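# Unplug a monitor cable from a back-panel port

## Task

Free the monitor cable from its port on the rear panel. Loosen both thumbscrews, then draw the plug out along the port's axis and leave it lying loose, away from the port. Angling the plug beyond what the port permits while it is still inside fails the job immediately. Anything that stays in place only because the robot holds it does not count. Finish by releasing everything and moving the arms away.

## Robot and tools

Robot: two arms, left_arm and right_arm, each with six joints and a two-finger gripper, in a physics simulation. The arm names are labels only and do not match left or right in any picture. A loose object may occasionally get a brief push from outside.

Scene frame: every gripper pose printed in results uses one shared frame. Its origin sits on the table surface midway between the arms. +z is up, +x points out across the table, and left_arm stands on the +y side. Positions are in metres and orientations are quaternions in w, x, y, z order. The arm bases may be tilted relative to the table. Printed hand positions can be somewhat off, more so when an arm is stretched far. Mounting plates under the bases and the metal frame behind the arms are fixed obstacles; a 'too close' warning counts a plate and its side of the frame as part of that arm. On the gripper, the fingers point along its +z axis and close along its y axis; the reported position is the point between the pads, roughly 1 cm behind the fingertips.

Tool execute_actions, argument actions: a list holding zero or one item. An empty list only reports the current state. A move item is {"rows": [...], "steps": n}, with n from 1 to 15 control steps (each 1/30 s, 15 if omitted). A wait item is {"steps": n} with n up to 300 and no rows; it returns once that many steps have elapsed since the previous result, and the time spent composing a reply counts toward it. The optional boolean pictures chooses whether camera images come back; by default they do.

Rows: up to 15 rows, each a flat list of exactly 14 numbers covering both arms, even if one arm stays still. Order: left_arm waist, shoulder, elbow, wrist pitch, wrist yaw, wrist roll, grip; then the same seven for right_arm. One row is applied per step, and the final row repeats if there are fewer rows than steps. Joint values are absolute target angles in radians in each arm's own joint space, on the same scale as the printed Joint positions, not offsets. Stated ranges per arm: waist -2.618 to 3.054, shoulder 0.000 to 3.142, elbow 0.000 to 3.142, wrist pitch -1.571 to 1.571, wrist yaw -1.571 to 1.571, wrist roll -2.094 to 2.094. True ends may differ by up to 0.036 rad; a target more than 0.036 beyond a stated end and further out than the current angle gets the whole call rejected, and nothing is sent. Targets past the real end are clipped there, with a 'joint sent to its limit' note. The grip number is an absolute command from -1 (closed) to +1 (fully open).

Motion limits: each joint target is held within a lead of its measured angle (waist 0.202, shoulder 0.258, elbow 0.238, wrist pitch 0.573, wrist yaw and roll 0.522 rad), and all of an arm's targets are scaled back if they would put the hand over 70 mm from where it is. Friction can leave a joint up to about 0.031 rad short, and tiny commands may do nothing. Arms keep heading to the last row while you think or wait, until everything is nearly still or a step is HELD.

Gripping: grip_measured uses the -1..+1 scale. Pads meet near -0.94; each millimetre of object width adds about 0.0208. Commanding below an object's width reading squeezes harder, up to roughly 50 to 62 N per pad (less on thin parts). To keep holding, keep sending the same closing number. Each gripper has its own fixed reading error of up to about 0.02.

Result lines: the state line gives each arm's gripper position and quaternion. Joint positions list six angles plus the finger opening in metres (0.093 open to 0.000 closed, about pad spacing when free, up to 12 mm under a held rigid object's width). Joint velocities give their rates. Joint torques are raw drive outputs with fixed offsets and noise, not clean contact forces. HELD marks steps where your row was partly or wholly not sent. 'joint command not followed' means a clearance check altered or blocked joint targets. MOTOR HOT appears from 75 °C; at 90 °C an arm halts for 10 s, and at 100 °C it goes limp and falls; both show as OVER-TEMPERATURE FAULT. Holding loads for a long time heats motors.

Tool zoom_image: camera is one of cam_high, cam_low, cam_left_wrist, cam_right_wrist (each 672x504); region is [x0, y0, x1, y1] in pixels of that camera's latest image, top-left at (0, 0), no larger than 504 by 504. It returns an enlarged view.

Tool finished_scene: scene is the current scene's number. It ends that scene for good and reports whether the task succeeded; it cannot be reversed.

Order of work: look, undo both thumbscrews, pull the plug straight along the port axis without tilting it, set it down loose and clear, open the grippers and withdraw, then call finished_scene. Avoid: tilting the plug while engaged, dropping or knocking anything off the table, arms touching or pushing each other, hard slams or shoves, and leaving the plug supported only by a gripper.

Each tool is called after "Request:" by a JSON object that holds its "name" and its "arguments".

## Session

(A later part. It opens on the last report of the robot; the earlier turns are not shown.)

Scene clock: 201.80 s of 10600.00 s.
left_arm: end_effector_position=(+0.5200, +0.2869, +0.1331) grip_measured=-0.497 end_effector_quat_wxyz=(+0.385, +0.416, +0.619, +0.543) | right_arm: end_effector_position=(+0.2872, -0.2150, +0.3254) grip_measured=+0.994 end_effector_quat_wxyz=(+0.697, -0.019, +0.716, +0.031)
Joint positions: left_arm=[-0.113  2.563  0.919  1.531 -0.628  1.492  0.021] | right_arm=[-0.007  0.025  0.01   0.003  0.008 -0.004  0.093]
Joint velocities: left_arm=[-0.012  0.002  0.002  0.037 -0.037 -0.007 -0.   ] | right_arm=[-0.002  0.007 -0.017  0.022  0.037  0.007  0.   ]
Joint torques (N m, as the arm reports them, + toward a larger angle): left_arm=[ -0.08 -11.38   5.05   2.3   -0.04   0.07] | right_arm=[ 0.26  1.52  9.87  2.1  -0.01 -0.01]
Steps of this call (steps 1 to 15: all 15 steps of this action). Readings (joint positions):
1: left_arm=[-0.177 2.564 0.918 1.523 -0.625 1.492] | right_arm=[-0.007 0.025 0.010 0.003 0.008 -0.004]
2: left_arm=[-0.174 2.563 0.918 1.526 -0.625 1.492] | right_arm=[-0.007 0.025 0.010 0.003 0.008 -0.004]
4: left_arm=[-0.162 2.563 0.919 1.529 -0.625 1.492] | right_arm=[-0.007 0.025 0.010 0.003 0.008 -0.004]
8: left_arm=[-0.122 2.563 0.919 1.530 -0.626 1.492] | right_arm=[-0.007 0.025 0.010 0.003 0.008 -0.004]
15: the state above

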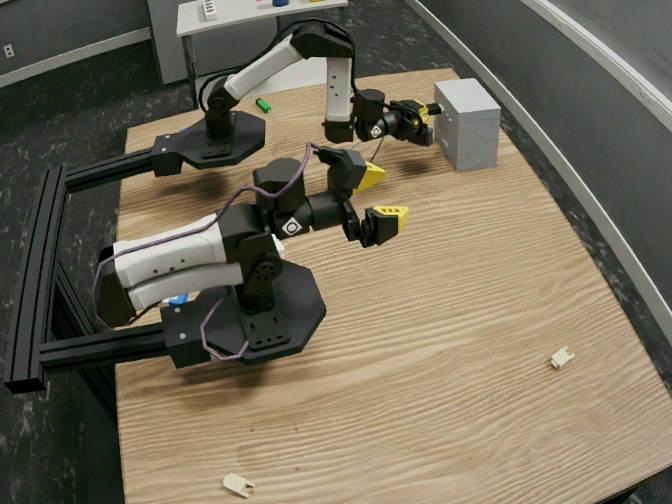

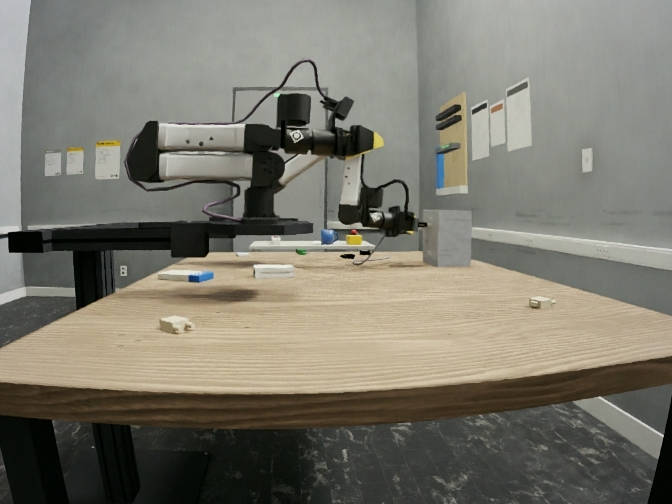

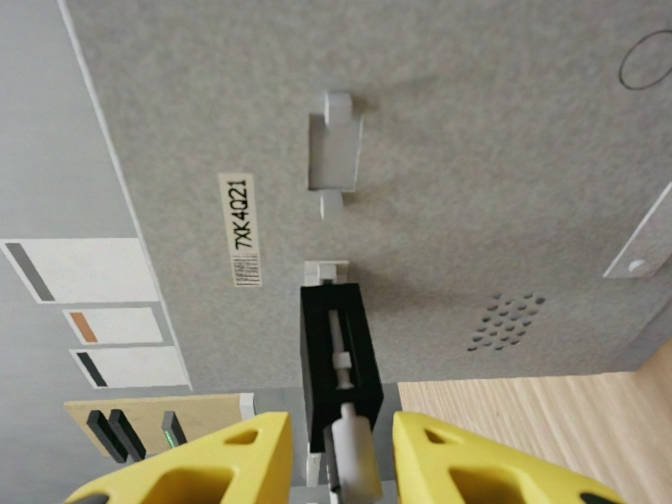

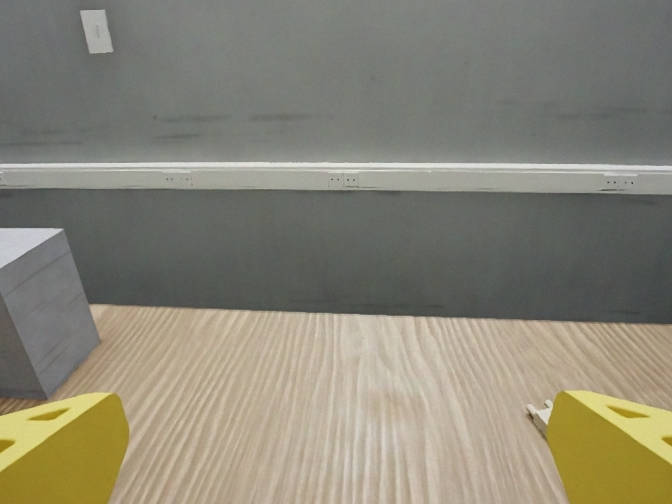

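It is fully popped out, so both are free. Back to the grasp.

Request:
{"name": "execute_actions", "arguments": {"actions": [{"rows":[[-0.17,2.55,0.94,1.52,-0.63,1.5,-0.45,0,0.02,0.01,0,0,0,1]],"steps":8}], "pictures": false}}

Request:
{"name": "execute_actions", "arguments": {"actions": [{"rows":[[-0.17,2.0,0.8,1.0,-0.63,1.5,-0.5,0,0.02,0.01,0,0,0,1]],"steps":12}], "pictures": false}}

Request:
{"name": "execute_actions", "arguments": {"actions": [{"rows":[[0.12,1.9,1.0,0.25,0,0,0.2,0,0.02,0.01,0,0,0,1]]}], "pictures": false}}

Request:
{"name": "execute_actions", "arguments": {"actions": [{"rows":[[0.12,1.95,1.03,0.27,0,0,0.2,0,0.02,0.01,0,0,0,1],[0.12,2.0,1.07,0.28,0,0,0.2,0,0.02,0.01,0,0,0,1],[0.12,2.05,1.1,0.29,0,0,0.2,0,0.02,0.01,0,0,0,1],[0.12,2.09,1.13,0.3,0,0,0.2,0,0.02,0.01,0,0,0,1]],"steps":12}], "pictures": false}}

Request:
{"name": "execute_actions", "arguments": {"actions": [{"rows":[[0.098,2.11,1.13,0.32,-0.067,-0.04,0.2,0,0.02,0.01,0,0,0,1],[0.098,2.13,1.13,0.34,-0.067,-0.04,0.2,0,0.02,0.01,0,0,0,1],[0.098,2.15,1.13,0.36,-0.067,-0.04,0.2,0,0.02,0.01,0,0,0,1],[0.098,2.17,1.13,0.38,-0.067,-0.04,0.2,0,0.02,0.01,0,0,0,1],[0.098,2.19,1.13,0.4,-0.067,-0.04,0.2,0,0.02,0.01,0,0,0,1],[0.098,2.2,1.13,0.41,-0.067,-0.04,0.1,0,0.02,0.01,0,0,0,1]]}]}}

Scene clock: 208.73 s of 10600.00 s.
left_arm: end_effector_position=(+0.5170, +0.2580, +0.1337) grip_measured=-0.452 end_effector_quat_wxyz=(+0.400, +0.433, +0.607, +0.532) | right_arm: end_effector_position=(+0.2872, -0.2150, +0.3254) grip_measured=+0.994 end_effector_quat_wxyz=(+0.697, -0.019, +0.716, +0.031)
Joint positions: left_arm=[-0.171  2.563  0.919  1.531 -0.63   1.492  0.024] | right_arm=[-0.007  0.025  0.01   0.003  0.008 -0.004  0.093]
Joint velocities: left_arm=[-0.017 -0.017 -0.007 -0.007  0.007  0.037 -0.   ] | right_arm=[ 0.012 -0.002 -0.007 -0.007  0.037 -0.037  0.001]
Joint torques (N m, as the arm reports them, + toward a larger angle): left_arm=[ -0.07 -11.55   5.17   2.06  -0.04   0.06] | right_arm=[ 0.26  1.51  9.87  2.1   0.06 -0.06]
Steps of this call (steps 1 to 15: the robot went on to your last target; steps 16 to 90: nothing new was sent; then 3.67 s passed at rest; steps 91 to 98: all 8 steps of this action). Readings (joint positions):
91: left_arm=[-0.117 2.563 0.919 1.531 -0.630 1.492] | right_arm=[-0.007 0.025 0.010 0.003 0.008 -0.004]
92: left_arm=[-0.126 2.563 0.919 1.531 -0.632 1.492] | right_arm=[-0.007 0.025 0.010 0.003 0.008 -0.004]
94: left_arm=[-0.151 2.563 0.919 1.531 -0.632 1.492] | right_arm=[-0.007 0.025 0.010 0.003 0.008 -0.004]
98: the state above

Scene clock: 209.13 s of 10600.00 s.
left_arm: end_effector_position=(+0.5137, +0.2626, +0.2908) grip_measured=-0.497 end_effector_quat_wxyz=(+0.415, +0.421, +0.602, +0.537) | right_arm: end_effector_position=(+0.2872, -0.2150, +0.3254) grip_measured=+0.994 end_effector_quat_wxyz=(+0.697, -0.019, +0.716, +0.031)
Joint positions: left_arm=[-0.171  1.967  0.812  1.085 -0.628  1.495  0.021] | right_arm=[-0.007  0.025  0.01   0.003  0.008 -0.004  0.093]
Joint velocities: left_arm=[ 0.012  0.129 -0.017 -0.52  -0.081  0.066  0.   ] | right_arm=[-0.012 -0.002  0.012  0.037 -0.007 -0.007 -0.001]
Joint torques (N m, as the arm reports them, + toward a larger angle): left_arm=[ 0.13 -7.07  5.32  2.   -0.06  0.05] | right_arm=[ 0.21  1.58  9.99  2.11  0.04 -0.01]
Steps of this call (steps 1 to 12: all 12 steps of this action). Readings (joint positions):
1: left_arm=[-0.171 2.523 0.899 1.447 -0.628 1.492] | right_arm=[-0.007 0.025 0.010 0.003 0.008 -0.004]
2: left_arm=[-0.171 2.453 0.857 1.331 -0.627 1.493] | right_arm=[-0.007 0.025 0.010 0.003 0.008 -0.004]
4: left_arm=[-0.171 2.296 0.809 1.180 -0.628 1.494] | right_arm=[-0.007 0.025 0.010 0.003 0.008 -0.004]
8: left_arm=[-0.171 2.018 0.806 1.095 -0.628 1.495] | right_arm=[-0.007 0.025 0.010 0.003 0.008 -0.004]
12: the state above

Scene clock: 209.63 s of 10600.00 s.
left_arm: end_effector_position=(+0.5222, +0.3123, +0.2144) grip_measured=+0.198 end_effector_quat_wxyz=(+0.451, +0.080, +0.888, +0.038) | right_arm: end_effector_position=(+0.2872, -0.2150, +0.3254) grip_measured=+0.994 end_effector_quat_wxyz=(+0.697, -0.019, +0.716, +0.031)
Joint positions: left_arm=[ 0.123  1.901  0.992  0.293 -0.031  0.174  0.055] | right_arm=[-0.007  0.025  0.01   0.003  0.008 -0.004  0.093]
Joint velocities: left_arm=[-0.007 -0.007  0.002 -0.242  0.168 -1.179 -0.002] | right_arm=[ 0.002 -0.012 -0.002  0.022 -0.095 -0.037  0.001]
Joint torques (N m, as the arm reports them, + toward a larger angle): left_arm=[-0.25 -9.31  7.87  2.02  0.03 -0.01] | right_arm=[ 0.29  1.37 10.13  2.1  -0.01 -0.03]
Steps of this call (steps 1 to 15: all 15 steps of this action). Readings (joint positions):
1: left_arm=[-0.146 1.961 0.836 0.990 -0.544 1.412] | right_arm=[-0.007 0.025 0.010 0.003 0.008 -0.004]
2: left_arm=[-0.101 1.959 0.886 0.864 -0.430 1.313] | right_arm=[-0.007 0.025 0.010 0.003 0.008 -0.004]
4: left_arm=[0.019 1.939 0.964 0.659 -0.265 1.114] | right_arm=[-0.007 0.025 0.010 0.003 0.008 -0.004]
8: left_arm=[0.152 1.901 0.992 0.442 -0.136 0.714] | right_arm=[-0.007 0.025 0.010 0.003 0.008 -0.004]
15: the state above

Scene clock: 210.03 s of 10600.00 s.
left_arm: end_effector_position=(+0.5445, +0.3069, +0.1653) grip_measured=+0.198 end_effector_quat_wxyz=(+0.420, +0.017, +0.907, -0.007) | right_arm: end_effector_position=(+0.2872, -0.2150, +0.3254) grip_measured=+0.994 end_effector_quat_wxyz=(+0.697, -0.019, +0.716, +0.031)
Joint positions: left_arm=[ 0.123  2.092  1.11   0.293 -0.009  0.019  0.055] | right_arm=[-0.007  0.025  0.01   0.003  0.008 -0.004  0.093]
Joint velocities: left_arm=[-0.007  0.017  0.007  0.11   0.037 -0.037 -0.   ] | right_arm=[ 0.032  0.007  0.007 -0.022 -0.007  0.022  0.   ]
Joint torques (N m, as the arm reports them, + toward a larger angle): left_arm=[ -0.41 -10.58   8.5    1.93   0.07  -0.01] | right_arm=[0.34 1.74 9.88 2.09 0.02 0.01]
Steps of this call (steps 1 to 12: all 12 steps of this action). Readings (joint positions):
1: left_arm=[0.123 1.905 0.995 0.289 -0.026 0.141] | right_arm=[-0.007 0.025 0.010 0.003 0.008 -0.004]
2: left_arm=[0.123 1.920 1.008 0.287 -0.023 0.114] | right_arm=[-0.007 0.025 0.010 0.003 0.008 -0.004]
4: left_arm=[0.123 1.988 1.066 0.293 -0.017 0.076] | right_arm=[-0.007 0.025 0.010 0.003 0.008 -0.004]
8: left_arm=[0.123 2.082 1.110 0.299 -0.012 0.036] | right_arm=[-0.007 0.025 0.010 0.003 0.008 -0.004]
12: the state above

Scene clock: 210.53 s of 10600.00 s.
left_arm: end_effector_position=(+0.5465, +0.3044, +0.1291) grip_measured=+0.102 end_effector_quat_wxyz=(+0.415, -0.007, +0.910, +0.001) | right_arm: end_effector_position=(+0.2872, -0.2150, +0.3254) grip_measured=+0.994 end_effector_quat_wxyz=(+0.697, -0.019, +0.716, +0.031)
Joint positions: left_arm=[ 0.104  2.199  1.11   0.391 -0.057 -0.03   0.05 ] | right_arm=[-0.007  0.025  0.01   0.003  0.008 -0.004  0.093]
Joint velocities: left_arm=[ 0.007  0.002 -0.007 -0.007 -0.066 -0.037 -0.001] | right_arm=[ 0.022 -0.012 -0.007 -0.095  0.022  0.095  0.   ]
Joint torques (N m, as the arm reports them, + toward a larger angle): left_arm=[ -0.45 -10.81   7.96   2.06  -0.12  -0.11] | right_arm=[ 0.15  1.65 10.23  2.08  0.02 -0.02]
Steps of this call (steps 1 to 15: all 15 steps of this action). Readings (joint positions):
1: left_arm=[0.121 2.092 1.110 0.298 -0.017 0.011] | right_arm=[-0.007 0.025 0.010 0.003 0.008 -0.004]
2: left_arm=[0.118 2.095 1.110 0.304 -0.027 0.002] | right_arm=[-0.007 0.025 0.010 0.003 0.008 -0.004]
4: left_arm=[0.110 2.113 1.110 0.332 -0.039 -0.010] | right_arm=[-0.007 0.025 0.010 0.003 0.008 -0.004]
8: left_arm=[0.104 2.178 1.110 0.375 -0.049 -0.023] | right_arm=[-0.007 0.025 0.010 0.003 0.008 -0.004]
15: the state above

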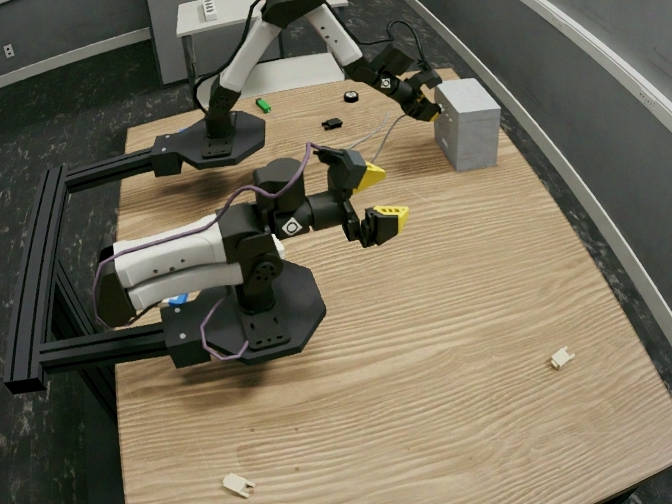

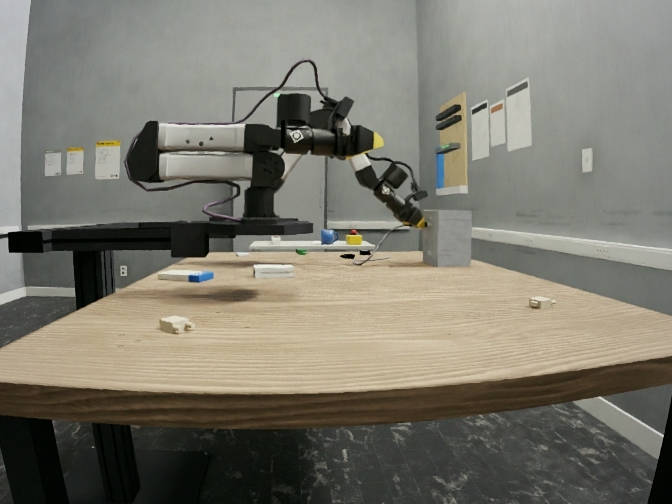

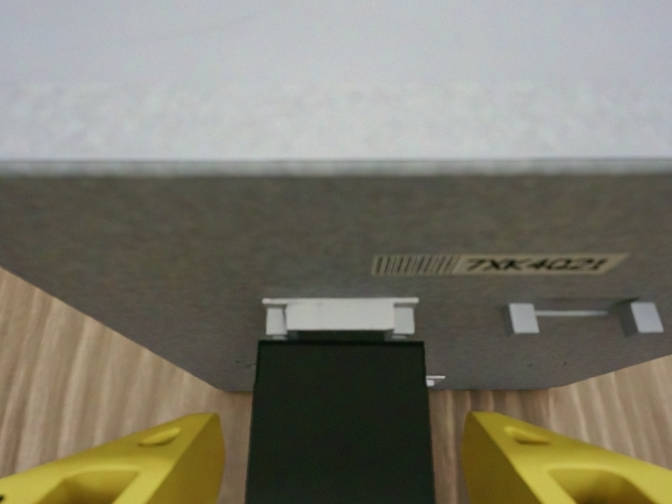

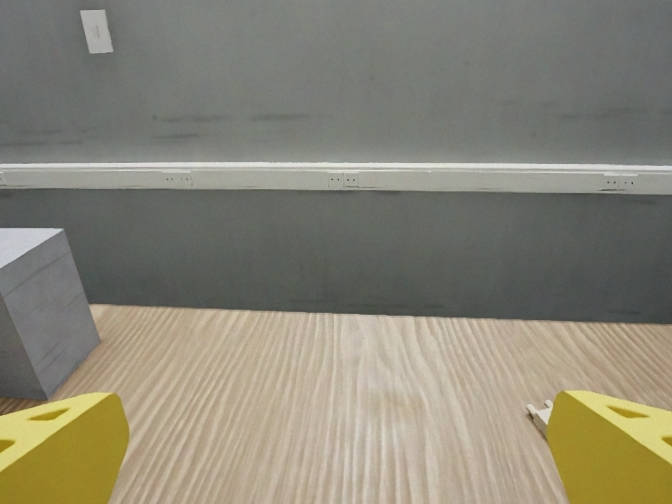

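Request:
{"name": "execute_actions", "arguments": {"actions": []}}

Request:
{"name": "execute_actions", "arguments": {"actions": [{"rows":[[0.098,2.19,1.10,0.41,-0.067,-0.04,-0.1,0,0.02,0.01,0,0,0,1],[0.098,2.19,1.10,0.41,-0.067,-0.04,-0.2,0,0.02,0.01,0,0,0,1],[0.098,2.19,1.10,0.41,-0.067,-0.04,-0.3,0,0.02,0.01,0,0,0,1],[0.098,2.19,1.10,0.41,-0.067,-0.04,-0.42,0,0.02,0.01,0,0,0,1]]}], "pictures": false}}

Request:
{"name": "execute_actions", "arguments": {"actions": [{"rows":[[0.098,2.18,1.09,0.41,-0.067,-0.04,-0.42,0,0.02,0.01,0,0,0,1],[0.098,2.175,1.08,0.41,-0.067,-0.04,-0.42,0,0.02,0.01,0,0,0,1],[0.098,2.17,1.07,0.41,-0.067,-0.04,-0.42,0,0.02,0.01,0,0,0,1],[0.098,2.165,1.06,0.41,-0.067,-0.04,-0.42,0,0.02,0.01,0,0,0,1]]}]}}

Scene clock: 223.23 s of 10600.00 s.
left_arm: end_effector_position=(+0.5482, +0.3047, +0.1311) grip_measured=+0.102 end_effector_quat_wxyz=(+0.420, -0.009, +0.907, +0.001) | right_arm: end_effector_position=(+0.2872, -0.2150, +0.3254) grip_measured=+0.994 end_effector_quat_wxyz=(+0.697, -0.019, +0.716, +0.031)
Joint positions: left_arm=[ 0.104  2.199  1.11   0.401 -0.059 -0.032  0.05 ] | right_arm=[-0.007  0.025  0.01   0.003  0.008 -0.004  0.093]
Joint velocities: left_arm=[-0.002 -0.007  0.002  0.007  0.037 -0.022  0.   ] | right_arm=[-0.012  0.007 -0.007 -0.051 -0.037  0.022 -0.001]
Joint torques (N m, as the arm reports them, + toward a larger angle): left_arm=[ -0.62 -10.85   8.03   2.12  -0.11  -0.06] | right_arm=[ 0.47  1.56 10.23  2.12 -0.02 -0.02]
Steps of this call (steps 1 to 30: the robot went on to your last target; steps 31 to 90: nothing new was sent; then 9.70 s passed at rest). Readings (joint positions):
1: left_arm=[0.104 2.199 1.110 0.393 -0.058 -0.030] | right_arm=[-0.007 0.025 0.010 0.003 0.008 -0.004]
2: left_arm=[0.104 2.199 1.110 0.394 -0.058 -0.030] | right_arm=[-0.007 0.025 0.010 0.003 0.008 -0.004]
4: left_arm=[0.104 2.199 1.110 0.397 -0.059 -0.031] | right_arm=[-0.007 0.025 0.010 0.003 0.008 -0.004]
8: left_arm=[0.104 2.199 1.110 0.400 -0.059 -0.032] | right_arm=[-0.007 0.025 0.010 0.003 0.008 -0.004]
90: the state above
All arms were judged still, so your last target was given up. Only a new action makes them travel on or press farther. Fingers that are still opening or closing keep moving.

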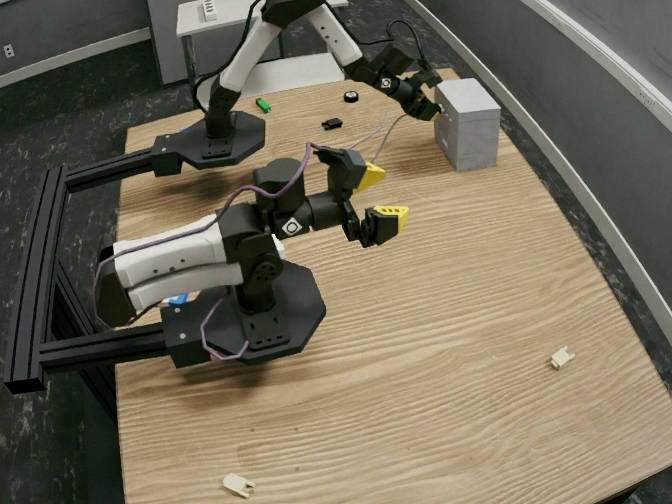

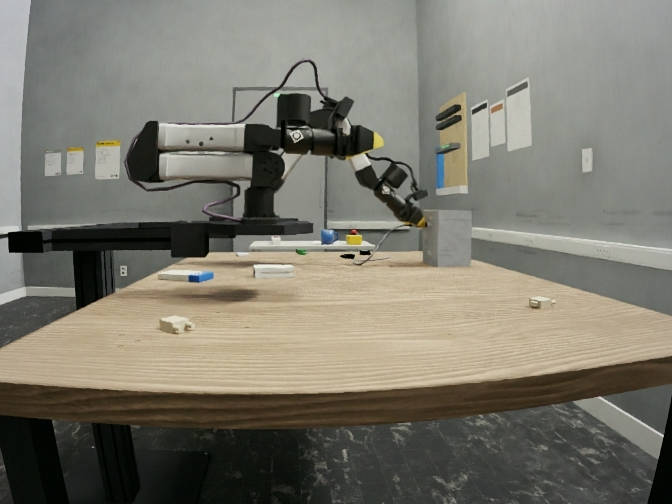

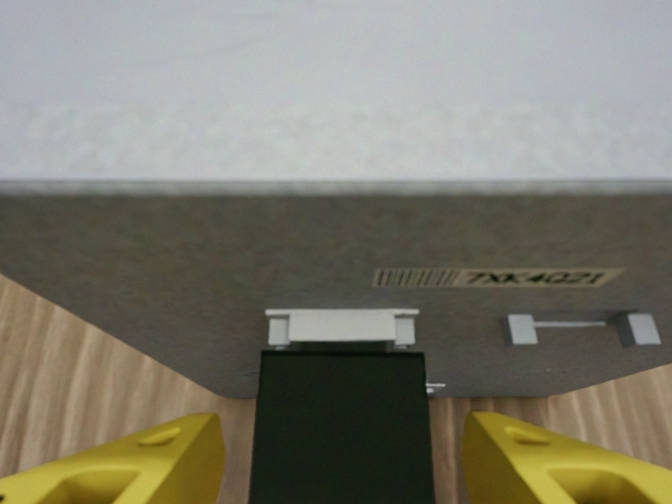

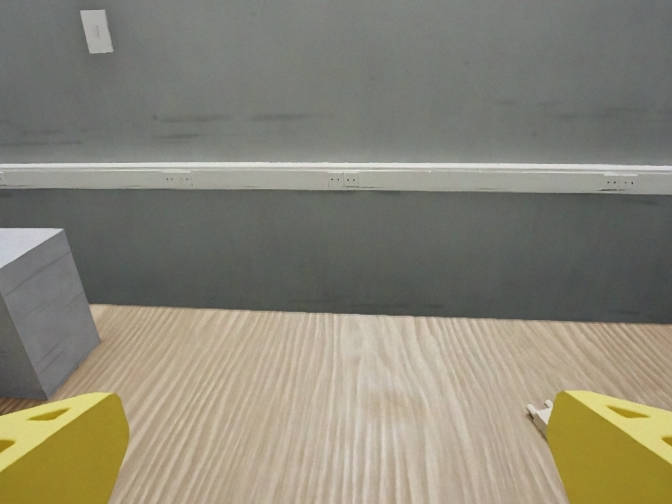

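Scene clock: 223.73 s of 10600.00 s.
left_arm: end_effector_position=(+0.5482, +0.3047, +0.1311) grip_measured=-0.405 end_effector_quat_wxyz=(+0.420, -0.009, +0.907, +0.001) | right_arm: end_effector_position=(+0.2872, -0.2150, +0.3254) grip_measured=+0.994 end_effector_quat_wxyz=(+0.697, -0.019, +0.716, +0.031)
Joint positions: left_arm=[ 0.104  2.199  1.11   0.401 -0.06  -0.032  0.026] | right_arm=[-0.007  0.025  0.01   0.003  0.008 -0.004  0.093]
Joint velocities: left_arm=[ 0.002 -0.007 -0.007 -0.037 -0.051  0.051  0.   ] | right_arm=[ 0.007 -0.002 -0.017  0.037  0.007  0.007  0.   ]
Joint torques (N m, as the arm reports them, + toward a larger angle): left_arm=[ -0.6  -11.55   5.43   2.07  -0.09  -0.08] | right_arm=[ 0.4   1.55 10.01  2.13  0.03  0.  ]
Steps of this call (steps 1 to 15: all 15 steps of this action). Readings (joint positions):
1: left_arm=[0.104 2.199 1.110 0.401 -0.059 -0.032] | right_arm=[-0.007 0.025 0.010 0.003 0.008 -0.004]
2: left_arm=[0.104 2.199 1.110 0.401 -0.059 -0.032] | right_arm=[-0.007 0.025 0.010 0.003 0.008 -0.004]
4: left_arm=[0.104 2.199 1.110 0.401 -0.060 -0.032] | right_arm=[-0.007 0.025 0.010 0.003 0.008 -0.004]
8: left_arm=[0.104 2.199 1.110 0.401 -0.060 -0.032] | right_arm=[-0.007 0.025 0.010 0.003 0.008 -0.004]
15: the state above

Scene clock: 224.23 s of 10600.00 s.
left_arm: end_effector_position=(+0.5415, +0.3052, +0.1306) grip_measured=-0.405 end_effector_quat_wxyz=(+0.417, -0.009, +0.909, +0.001) | right_arm: end_effector_position=(+0.2872, -0.2150, +0.3254) grip_measured=+0.994 end_effector_quat_wxyz=(+0.697, -0.019, +0.716, +0.031)
Joint positions: left_arm=[ 0.104  2.183  1.082  0.406 -0.06  -0.032  0.026] | right_arm=[-0.007  0.025  0.01   0.003  0.008 -0.004  0.093]
Joint velocities: left_arm=[-0.002  0.007 -0.012  0.037  0.022  0.007  0.   ] | right_arm=[ 0.002 -0.002 -0.012 -0.022 -0.066 -0.051  0.   ]
Joint torques (N m, as the arm reports them, + toward a larger angle): left_arm=[ -0.66 -12.07   4.43   2.03  -0.11  -0.07] | right_arm=[ 0.2   1.44 10.23  2.05  0.01 -0.01]
Steps of this call (steps 1 to 15: all 15 steps of this action). Readings (joint positions):
1: left_arm=[0.104 2.199 1.110 0.401 -0.060 -0.032] | right_arm=[-0.007 0.025 0.010 0.003 0.008 -0.004]
2: left_arm=[0.104 2.199 1.110 0.401 -0.060 -0.032] | right_arm=[-0.007 0.025 0.010 0.003 0.008 -0.004]
4: left_arm=[0.104 2.195 1.102 0.405 -0.060 -0.032] | right_arm=[-0.007 0.025 0.010 0.003 0.008 -0.004]
8: left_arm=[0.104 2.183 1.083 0.406 -0.060 -0.032] | right_arm=[-0.007 0.025 0.010 0.003 0.008 -0.004]
15: the state above

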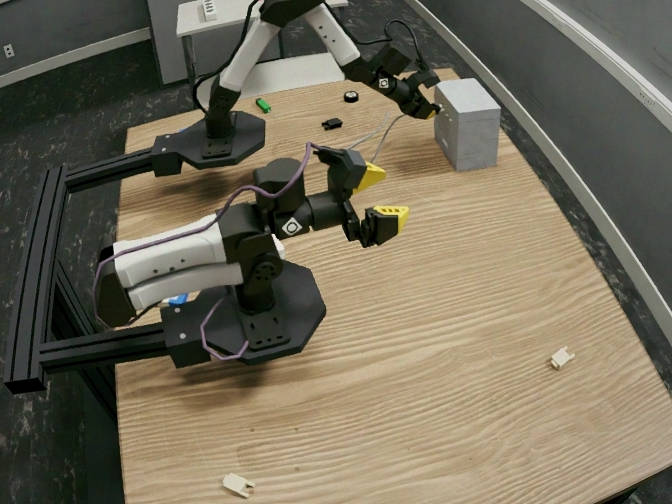

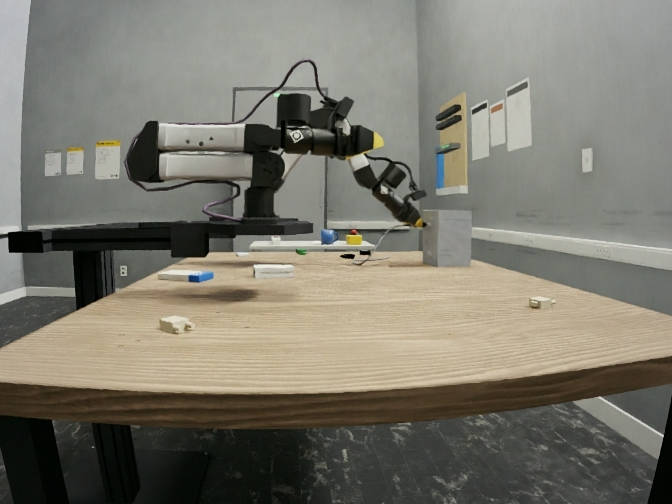

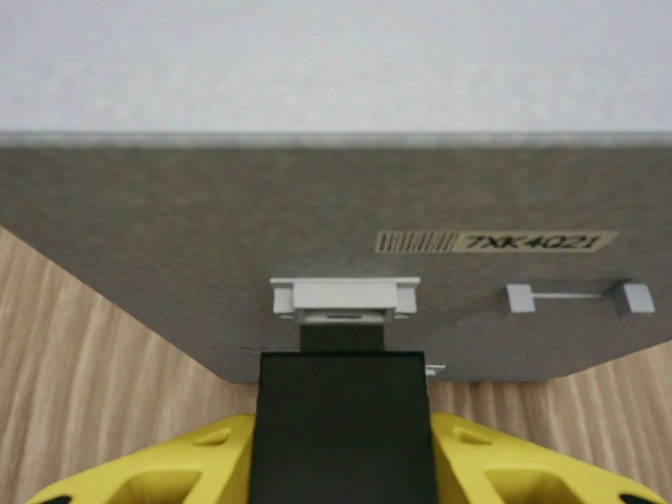

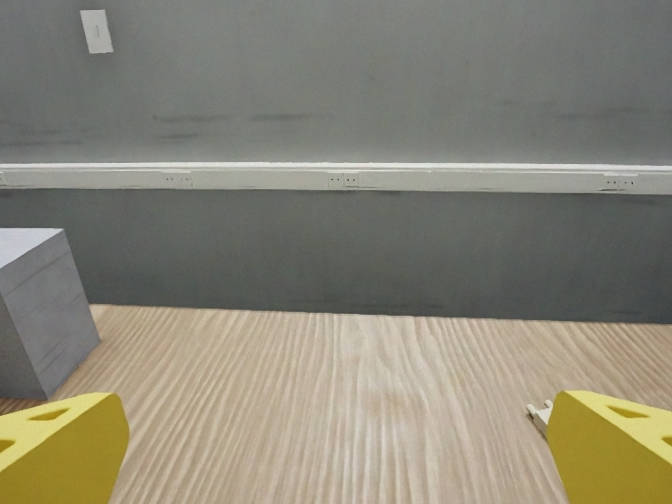

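Request:
{"name": "execute_actions", "arguments": {"actions": [{"rows":[[0.098,2.15,1.035,0.43,-0.067,-0.04,-0.42,0,0.02,0.01,0,0,0,1],[0.098,2.14,1.01,0.44,-0.067,-0.04,-0.42,0,0.02,0.01,0,0,0,1],[0.098,2.125,0.985,0.455,-0.067,-0.04,-0.42,0,0.02,0.01,0,0,0,1],[0.098,2.11,0.96,0.47,-0.067,-0.04,-0.42,0,0.02,0.01,0,0,0,1],[0.098,2.1,0.935,0.48,-0.067,-0.04,-0.42,0,0.02,0.01,0,0,0,1],[0.098,2.09,0.91,0.49,-0.067,-0.04,-0.42,0,0.02,0.01,0,0,0,1],[0.098,2.08,0.885,0.5,-0.067,-0.04,-0.42,0,0.02,0.01,0,0,0,1],[0.098,2.07,0.86,0.52,-0.067,-0.04,-0.42,0,0.02,0.01,0,0,0,1]]}], "pictures": false}}

Request:
{"name": "execute_actions", "arguments": {"actions": [{"rows":[[0.098,2.11,0.86,0.56,-0.067,-0.04,-0.42,0,0.02,0.01,0,0,0,1],[0.098,2.15,0.86,0.6,-0.067,-0.04,-0.42,0,0.02,0.01,0,0,0,1],[0.098,2.19,0.86,0.64,-0.067,-0.04,-0.42,0,0.02,0.01,0,0,0,1],[0.098,2.23,0.86,0.68,-0.067,-0.04,-0.42,0,0.02,0.01,0,0,0,1],[0.098,2.27,0.86,0.72,-0.067,-0.04,-0.42,0,0.02,0.01,0,0,0,1],[0.098,2.31,0.86,0.76,-0.067,-0.04,-0.42,0,0.02,0.01,0,0,0,1],[0.098,2.35,0.86,0.8,-0.067,-0.04,-0.42,0,0.02,0.01,0,0,0,1],[0.098,2.39,0.86,0.84,-0.067,-0.04,-0.42,0,0.02,0.01,0,0,0,1],[0.098,2.42,0.86,0.88,-0.067,-0.04,-0.42,0,0.02,0.01,0,0,0,1],[0.098,2.45,0.86,0.92,-0.067,-0.04,-0.42,0,0.02,0.01,0,0,0,1]]}], "pictures": false}}

Request:
{"name": "execute_actions", "arguments": {"actions": [{"rows":[[0.098,2.47,0.86,0.92,-0.067,-0.04,-0.42,0,0.02,0.01,0,0,0,1]]}], "pictures": false}}

Request:
{"name": "execute_actions", "arguments": {"actions": [{"rows":[[0.098,2.49,0.86,0.92,-0.067,-0.04,-0.42,0,0.02,0.01,0,0,0,1]]}]}}

Scene clock: 235.60 s of 10600.00 s.
left_arm: end_effector_position=(+0.4950, +0.3073, +0.1244) grip_measured=-0.405 end_effector_quat_wxyz=(+0.408, -0.009, +0.913, +0.002) | right_arm: end_effector_position=(+0.2872, -0.2150, +0.3254) grip_measured=+0.994 end_effector_quat_wxyz=(+0.697, -0.019, +0.716, +0.031)
Joint positions: left_arm=[ 0.104  2.086  0.878  0.494 -0.06  -0.033  0.026] | right_arm=[-0.007  0.025  0.01   0.003  0.008 -0.004  0.093]
Joint velocities: left_arm=[-0.012 -0.002 -0.007  0.154  0.066 -0.022 -0.001] | right_arm=[-0.002 -0.007 -0.002  0.037  0.022  0.007 -0.   ]
Joint torques (N m, as the arm reports them, + toward a larger angle): left_arm=[ -0.53 -10.76   4.42   2.04  -0.09  -0.06] | right_arm=[ 0.27  1.44  9.92  2.11  0.01 -0.01]
Steps of this call (steps 1 to 15: the robot went on to your last target; steps 16 to 90: nothing new was sent; then 7.87 s passed at rest; steps 91 to 105: all 15 steps of this action). Readings (joint positions):
91: left_arm=[0.104 2.180 1.078 0.410 -0.060 -0.032] | right_arm=[-0.007 0.025 0.010 0.003 0.008 -0.004]
92: left_arm=[0.104 2.174 1.066 0.416 -0.060 -0.032] | right_arm=[-0.007 0.025 0.010 0.003 0.008 -0.004]
94: left_arm=[0.104 2.150 1.024 0.431 -0.060 -0.032] | right_arm=[-0.007 0.025 0.010 0.003 0.008 -0.004]
98: left_arm=[0.104 2.099 0.925 0.468 -0.060 -0.033] | right_arm=[-0.007 0.025 0.010 0.003 0.008 -0.004]
105: the state above

Scene clock: 236.10 s of 10600.00 s.
left_arm: end_effector_position=(+0.4723, +0.3064, +0.0142) grip_measured=-0.405 end_effector_quat_wxyz=(+0.386, -0.008, +0.922, +0.003) | right_arm: end_effector_position=(+0.2872, -0.2150, +0.3254) grip_measured=+0.994 end_effector_quat_wxyz=(+0.697, -0.019, +0.716, +0.031)
Joint positions: left_arm=[ 0.104  2.462  0.868  0.832 -0.061 -0.033  0.026] | right_arm=[-0.007  0.025  0.01   0.003  0.008 -0.004  0.093]
Joint velocities: left_arm=[-0.002  0.002  0.002  0.315  0.007 -0.022 -0.001] | right_arm=[-0.012 -0.002 -0.017 -0.037 -0.066  0.022 -0.001]
Joint torques (N m, as the arm reports them, + toward a larger angle): left_arm=[ -0.61 -10.97   2.59   2.41  -0.09  -0.05] | right_arm=[ 0.53  1.44 10.06  2.12 -0.02 -0.01]
Steps of this call (steps 1 to 15: all 15 steps of this action). Readings (joint positions):
1: left_arm=[0.104 2.087 0.878 0.502 -0.060 -0.033] | right_arm=[-0.007 0.025 0.010 0.003 0.008 -0.004]
2: left_arm=[0.104 2.095 0.878 0.521 -0.060 -0.033] | right_arm=[-0.007 0.025 0.010 0.003 0.008 -0.004]
4: left_arm=[0.104 2.135 0.878 0.584 -0.061 -0.033] | right_arm=[-0.007 0.025 0.010 0.003 0.008 -0.004]
8: left_arm=[0.104 2.297 0.878 0.716 -0.061 -0.033] | right_arm=[-0.007 0.025 0.010 0.003 0.008 -0.004]
15: the state above

Scene clock: 236.60 s of 10600.00 s.
left_arm: end_effector_position=(+0.4836, +0.3060, +0.0265) grip_measured=-0.405 end_effector_quat_wxyz=(+0.418, -0.009, +0.908, +0.001) | right_arm: end_effector_position=(+0.2872, -0.2150, +0.3254) grip_measured=+0.994 end_effector_quat_wxyz=(+0.697, -0.019, +0.716, +0.031)
Joint positions: left_arm=[ 0.104  2.462  0.868  0.901 -0.061 -0.033  0.026] | right_arm=[-0.007  0.025  0.01   0.003  0.008 -0.004  0.093]
Joint velocities: left_arm=[-0.007  0.012 -0.012 -0.051  0.022 -0.022  0.001] | right_arm=[ 0.002 -0.017  0.002  0.022  0.051 -0.022  0.001]
Joint torques (N m, as the arm reports them, + toward a larger angle): left_arm=[-0.54 -9.62  2.78  2.21 -0.1  -0.04] | right_arm=[ 0.25  1.75 10.19  2.08 -0.01  0.02]
Steps of this call (steps 1 to 15: all 15 steps of this action). Readings (joint positions):
1: left_arm=[0.104 2.462 0.868 0.846 -0.061 -0.033] | right_arm=[-0.007 0.025 0.010 0.003 0.008 -0.004]
2: left_arm=[0.104 2.462 0.868 0.862 -0.061 -0.033] | right_arm=[-0.007 0.025 0.010 0.003 0.008 -0.004]
4: left_arm=[0.104 2.462 0.868 0.879 -0.061 -0.033] | right_arm=[-0.007 0.025 0.010 0.003 0.008 -0.004]
8: left_arm=[0.104 2.462 0.868 0.894 -0.061 -0.033] | right_arm=[-0.007 0.025 0.010 0.003 0.008 -0.004]
15: the state above

Scene clock: 237.10 s of 10600.00 s.
left_arm: end_effector_position=(+0.4804, +0.3061, +0.0202) grip_measured=-0.405 end_effector_quat_wxyz=(+0.413, -0.009, +0.911, +0.002) | right_arm: end_effector_position=(+0.2872, -0.2150, +0.3254) grip_measured=+0.994 end_effector_quat_wxyz=(+0.697, -0.019, +0.716, +0.031)
Joint positions: left_arm=[ 0.104  2.478  0.868  0.906 -0.061 -0.033  0.026] | right_arm=[-0.007  0.025  0.01   0.003  0.008 -0.004  0.093]
Joint velocities: left_arm=[-0.017 -0.017 -0.007  0.007 -0.022 -0.007  0.001] | right_arm=[ 0.002  0.002 -0.012 -0.022  0.007 -0.066 -0.   ]
Joint torques (N m, as the arm reports them, + toward a larger angle): left_arm=[-0.55 -9.12  2.79  2.13 -0.1  -0.06] | right_arm=[ 0.31  1.38 10.02  2.06  0.04 -0.05]
Steps of this call (steps 1 to 15: all 15 steps of this action). Readings (joint positions):
1: left_arm=[0.104 2.464 0.868 0.902 -0.061 -0.033] | right_arm=[-0.007 0.025 0.010 0.003 0.008 -0.004]
2: left_arm=[0.104 2.466 0.868 0.905 -0.061 -0.033] | right_arm=[-0.007 0.025 0.010 0.003 0.008 -0.004]
4: left_arm=[0.104 2.472 0.868 0.906 -0.061 -0.033] | right_arm=[-0.007 0.025 0.010 0.003 0.008 -0.004]
8: left_arm=[0.104 2.478 0.868 0.906 -0.061 -0.033] | right_arm=[-0.007 0.025 0.010 0.003 0.008 -0.004]
15: the state above

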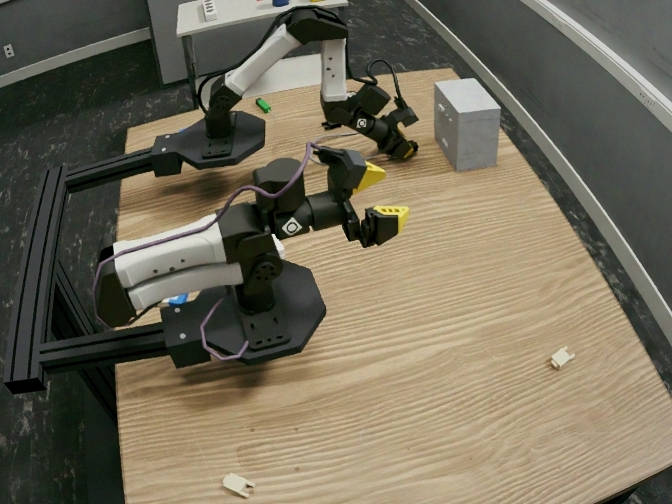

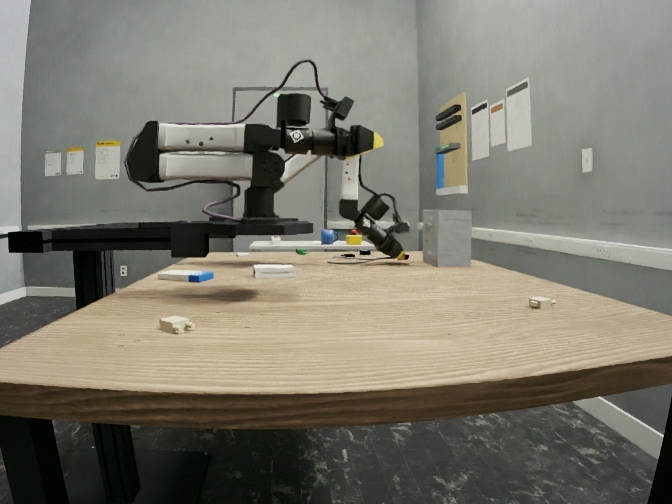

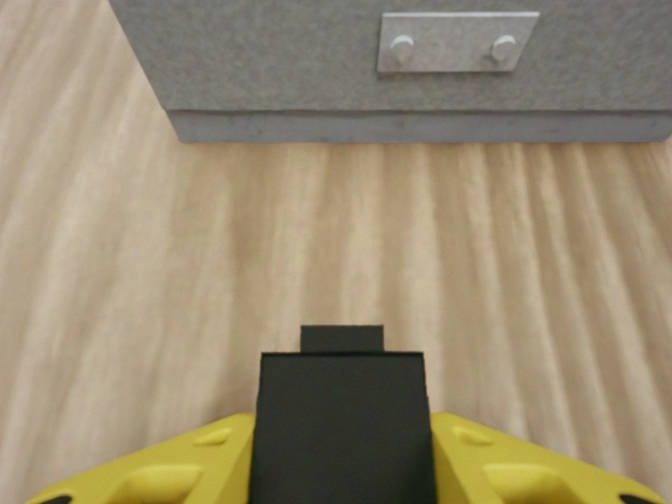

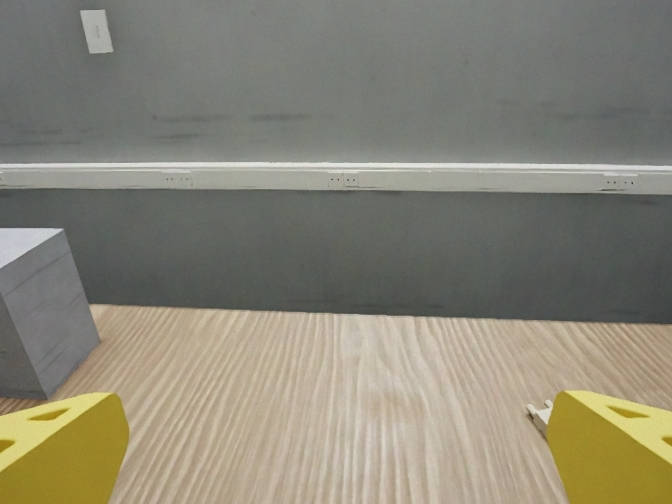

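Request:
{"name": "execute_actions", "arguments": {"actions": [{"rows":[[0.098,2.512,0.86,0.92,-0.067,-0.04,-0.42,0,0.02,0.01,0,0,0,1]]}], "pictures": false}}

Request:
{"name": "execute_actions", "arguments": {"actions": [{"rows":[[0.098,2.512,0.86,0.92,-0.067,-0.04,0.3,0,0.02,0.01,0,0,0,1]]}], "pictures": false}}

Request:
{"name": "execute_actions", "arguments": {"actions": [{"rows":[[0.098,2.3,0.8,0.75,-0.067,-0.04,0.3,0,0.02,0.01,0,0,0,1]]}], "pictures": false}}

Request:
{"name": "execute_actions", "arguments": {"actions": [{"rows":[[0.098,1.9,0.6,0.45,-0.067,-0.04,0.3,0,0.02,0.01,0,0,0,1]]}]}}

Scene clock: 240.43 s of 10600.00 s.
left_arm: end_effector_position=(+0.4755, +0.3061, +0.0113) grip_measured=-0.405 end_effector_quat_wxyz=(+0.405, -0.009, +0.914, +0.002) | right_arm: end_effector_position=(+0.2872, -0.2150, +0.3254) grip_measured=+0.994 end_effector_quat_wxyz=(+0.697, -0.019, +0.716, +0.031)
Joint positions: left_arm=[ 0.104  2.501  0.868  0.911 -0.061 -0.033  0.026] | right_arm=[-0.007  0.025  0.01   0.003  0.008 -0.004  0.093]
Joint velocities: left_arm=[-0.002 -0.012 -0.017 -0.007  0.007 -0.037 -0.002] | right_arm=[ 0.007  0.007  0.007 -0.022  0.007  0.051  0.   ]
Joint torques (N m, as the arm reports them, + toward a larger angle): left_arm=[-0.46 -9.2   2.54  2.06 -0.09 -0.05] | right_arm=[0.24 1.72 9.9  2.14 0.   0.  ]
Steps of this call (steps 1 to 15: the robot went on to your last target; steps 16 to 85: nothing new was sent; steps 86 to 100: all 15 steps of this action). Readings (joint positions):
86: left_arm=[0.104 2.481 0.868 0.908 -0.061 -0.033] | right_arm=[-0.007 0.025 0.010 0.003 0.008 -0.004]
87: left_arm=[0.104 2.484 0.868 0.911 -0.061 -0.033] | right_arm=[-0.007 0.025 0.010 0.003 0.008 -0.004]
89: left_arm=[0.104 2.493 0.868 0.911 -0.061 -0.033] | right_arm=[-0.007 0.025 0.010 0.003 0.008 -0.004]
93: left_arm=[0.104 2.501 0.868 0.911 -0.061 -0.033] | right_arm=[-0.007 0.025 0.010 0.003 0.008 -0.004]
100: the state above

Scene clock: 240.93 s of 10600.00 s.
left_arm: end_effector_position=(+0.4756, +0.3061, +0.0114) grip_measured=+0.298 end_effector_quat_wxyz=(+0.405, -0.009, +0.914, +0.002) | right_arm: end_effector_position=(+0.2872, -0.2150, +0.3254) grip_measured=+0.994 end_effector_quat_wxyz=(+0.697, -0.019, +0.716, +0.031)
Joint positions: left_arm=[ 0.104  2.501  0.868  0.912 -0.061 -0.033  0.059] | right_arm=[-0.007  0.025  0.01   0.003  0.008 -0.004  0.093]
Joint velocities: left_arm=[ 0.002 -0.012  0.002 -0.037 -0.037 -0.037  0.001] | right_arm=[ 0.002 -0.012  0.002 -0.066  0.007 -0.007  0.   ]
Joint torques (N m, as the arm reports them, + toward a larger angle): left_arm=[-0.59 -9.18  2.49  2.06 -0.09 -0.06] | right_arm=[ 0.28  1.69 10.09  2.09 -0.01 -0.02]
Steps of this call (steps 1 to 15: all 15 steps of this action). Readings (joint positions):
1: left_arm=[0.104 2.501 0.868 0.911 -0.061 -0.033] | right_arm=[-0.007 0.025 0.010 0.003 0.008 -0.004]
2: left_arm=[0.104 2.501 0.868 0.912 -0.061 -0.033] | right_arm=[-0.007 0.025 0.010 0.003 0.008 -0.004]
4: left_arm=[0.104 2.501 0.868 0.912 -0.061 -0.033] | right_arm=[-0.007 0.025 0.010 0.003 0.008 -0.004]
8: left_arm=[0.104 2.501 0.868 0.912 -0.061 -0.033] | right_arm=[-0.007 0.025 0.010 0.003 0.008 -0.004]
15: the state above

Scene clock: 241.43 s of 10600.00 s.
left_arm: end_effector_position=(+0.4783, +0.3070, +0.0637) grip_measured=+0.298 end_effector_quat_wxyz=(+0.410, -0.009, +0.912, +0.002) | right_arm: end_effector_position=(+0.2872, -0.2150, +0.3254) grip_measured=+0.994 end_effector_quat_wxyz=(+0.697, -0.019, +0.716, +0.031)
Joint positions: left_arm=[ 0.104  2.291  0.813  0.768 -0.061 -0.033  0.059] | right_arm=[-0.007  0.025  0.01   0.003  0.008 -0.004  0.093]
Joint velocities: left_arm=[-0.007 -0.022  0.007 -0.051 -0.051 -0.007 -0.001] | right_arm=[-0.007  0.007 -0.007 -0.037  0.007 -0.022  0.   ]
Joint torques (N m, as the arm reports them, + toward a larger angle): left_arm=[-0.5  -8.94  3.21  1.87 -0.09 -0.06] | right_arm=[ 0.13  1.46 10.08  2.1   0.01 -0.03]
Steps of this call (steps 1 to 15: all 15 steps of this action). Readings (joint positions):
1: left_arm=[0.104 2.476 0.860 0.880 -0.061 -0.033] | right_arm=[-0.007 0.025 0.010 0.003 0.008 -0.004]
2: left_arm=[0.104 2.429 0.834 0.837 -0.061 -0.033] | right_arm=[-0.007 0.025 0.010 0.003 0.008 -0.004]
4: left_arm=[0.104 2.346 0.813 0.800 -0.061 -0.033] | right_arm=[-0.007 0.025 0.010 0.003 0.008 -0.004]
8: left_arm=[0.104 2.291 0.813 0.800 -0.061 -0.033] | right_arm=[-0.007 0.025 0.010 0.003 0.008 -0.004]
15: the state above

Scene clock: 241.93 s of 10600.00 s.
left_arm: end_effector_position=(+0.4167, +0.3113, +0.1199) grip_measured=+0.298 end_effector_quat_wxyz=(+0.364, -0.007, +0.931, +0.004) | right_arm: end_effector_position=(+0.2872, -0.2150, +0.3254) grip_measured=+0.994 end_effector_quat_wxyz=(+0.697, -0.019, +0.716, +0.031)
Joint positions: left_arm=[ 0.104  1.892  0.609  0.474 -0.061 -0.033  0.059] | right_arm=[-0.007  0.025  0.01   0.003  0.008 -0.004  0.093]
Joint velocities: left_arm=[-0.022  0.007 -0.007 -0.11   0.051 -0.022  0.001] | right_arm=[ 0.002  0.012  0.002  0.037 -0.051  0.022 -0.001]
Joint torques (N m, as the arm reports them, + toward a larger angle): left_arm=[-0.59 -6.78  4.52  1.76 -0.07 -0.06] | right_arm=[ 0.16  1.44  9.98  2.11  0.03 -0.08]
Steps of this call (steps 1 to 15: all 15 steps of this action). Readings (joint positions):
1: left_arm=[0.104 2.259 0.788 0.732 -0.061 -0.033] | right_arm=[-0.007 0.025 0.010 0.003 0.008 -0.004]
2: left_arm=[0.104 2.184 0.726 0.673 -0.061 -0.033] | right_arm=[-0.007 0.025 0.010 0.003 0.008 -0.004]
4: left_arm=[0.104 2.018 0.627 0.568 -0.061 -0.033] | right_arm=[-0.007 0.025 0.010 0.003 0.008 -0.004]
8: left_arm=[0.104 1.893 0.609 0.524 -0.061 -0.033] | right_arm=[-0.007 0.025 0.010 0.003 0.008 -0.004]
15: the state above

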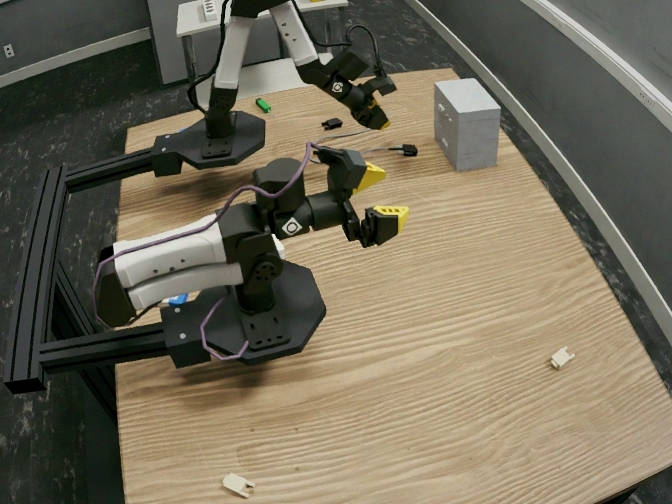

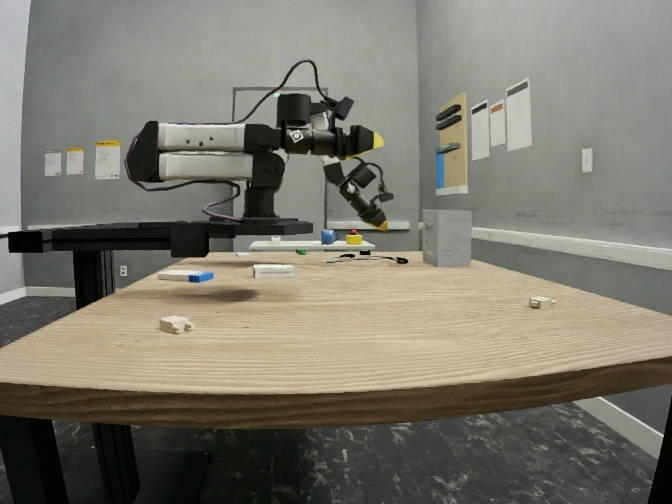

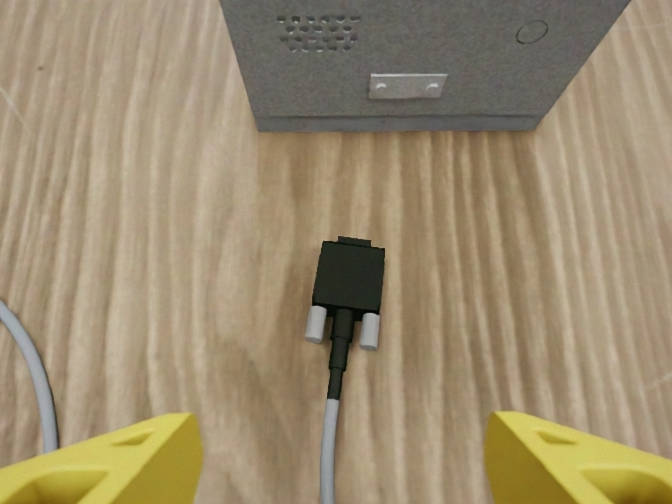

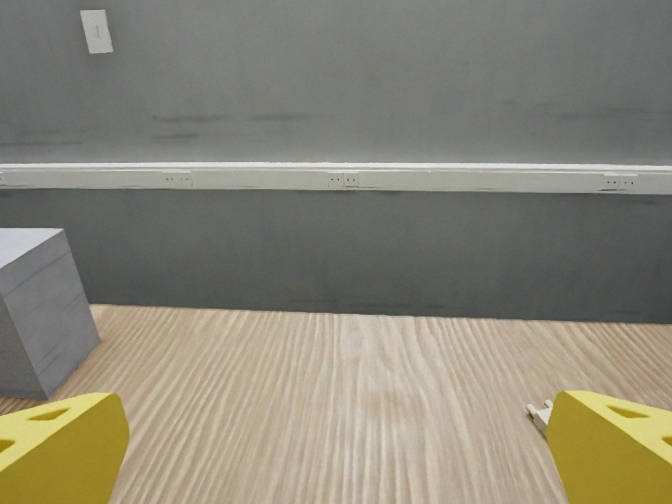

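Request:
{"name": "finished_scene", "arguments": {"scene": 2}}

The scene is finished: the task was done.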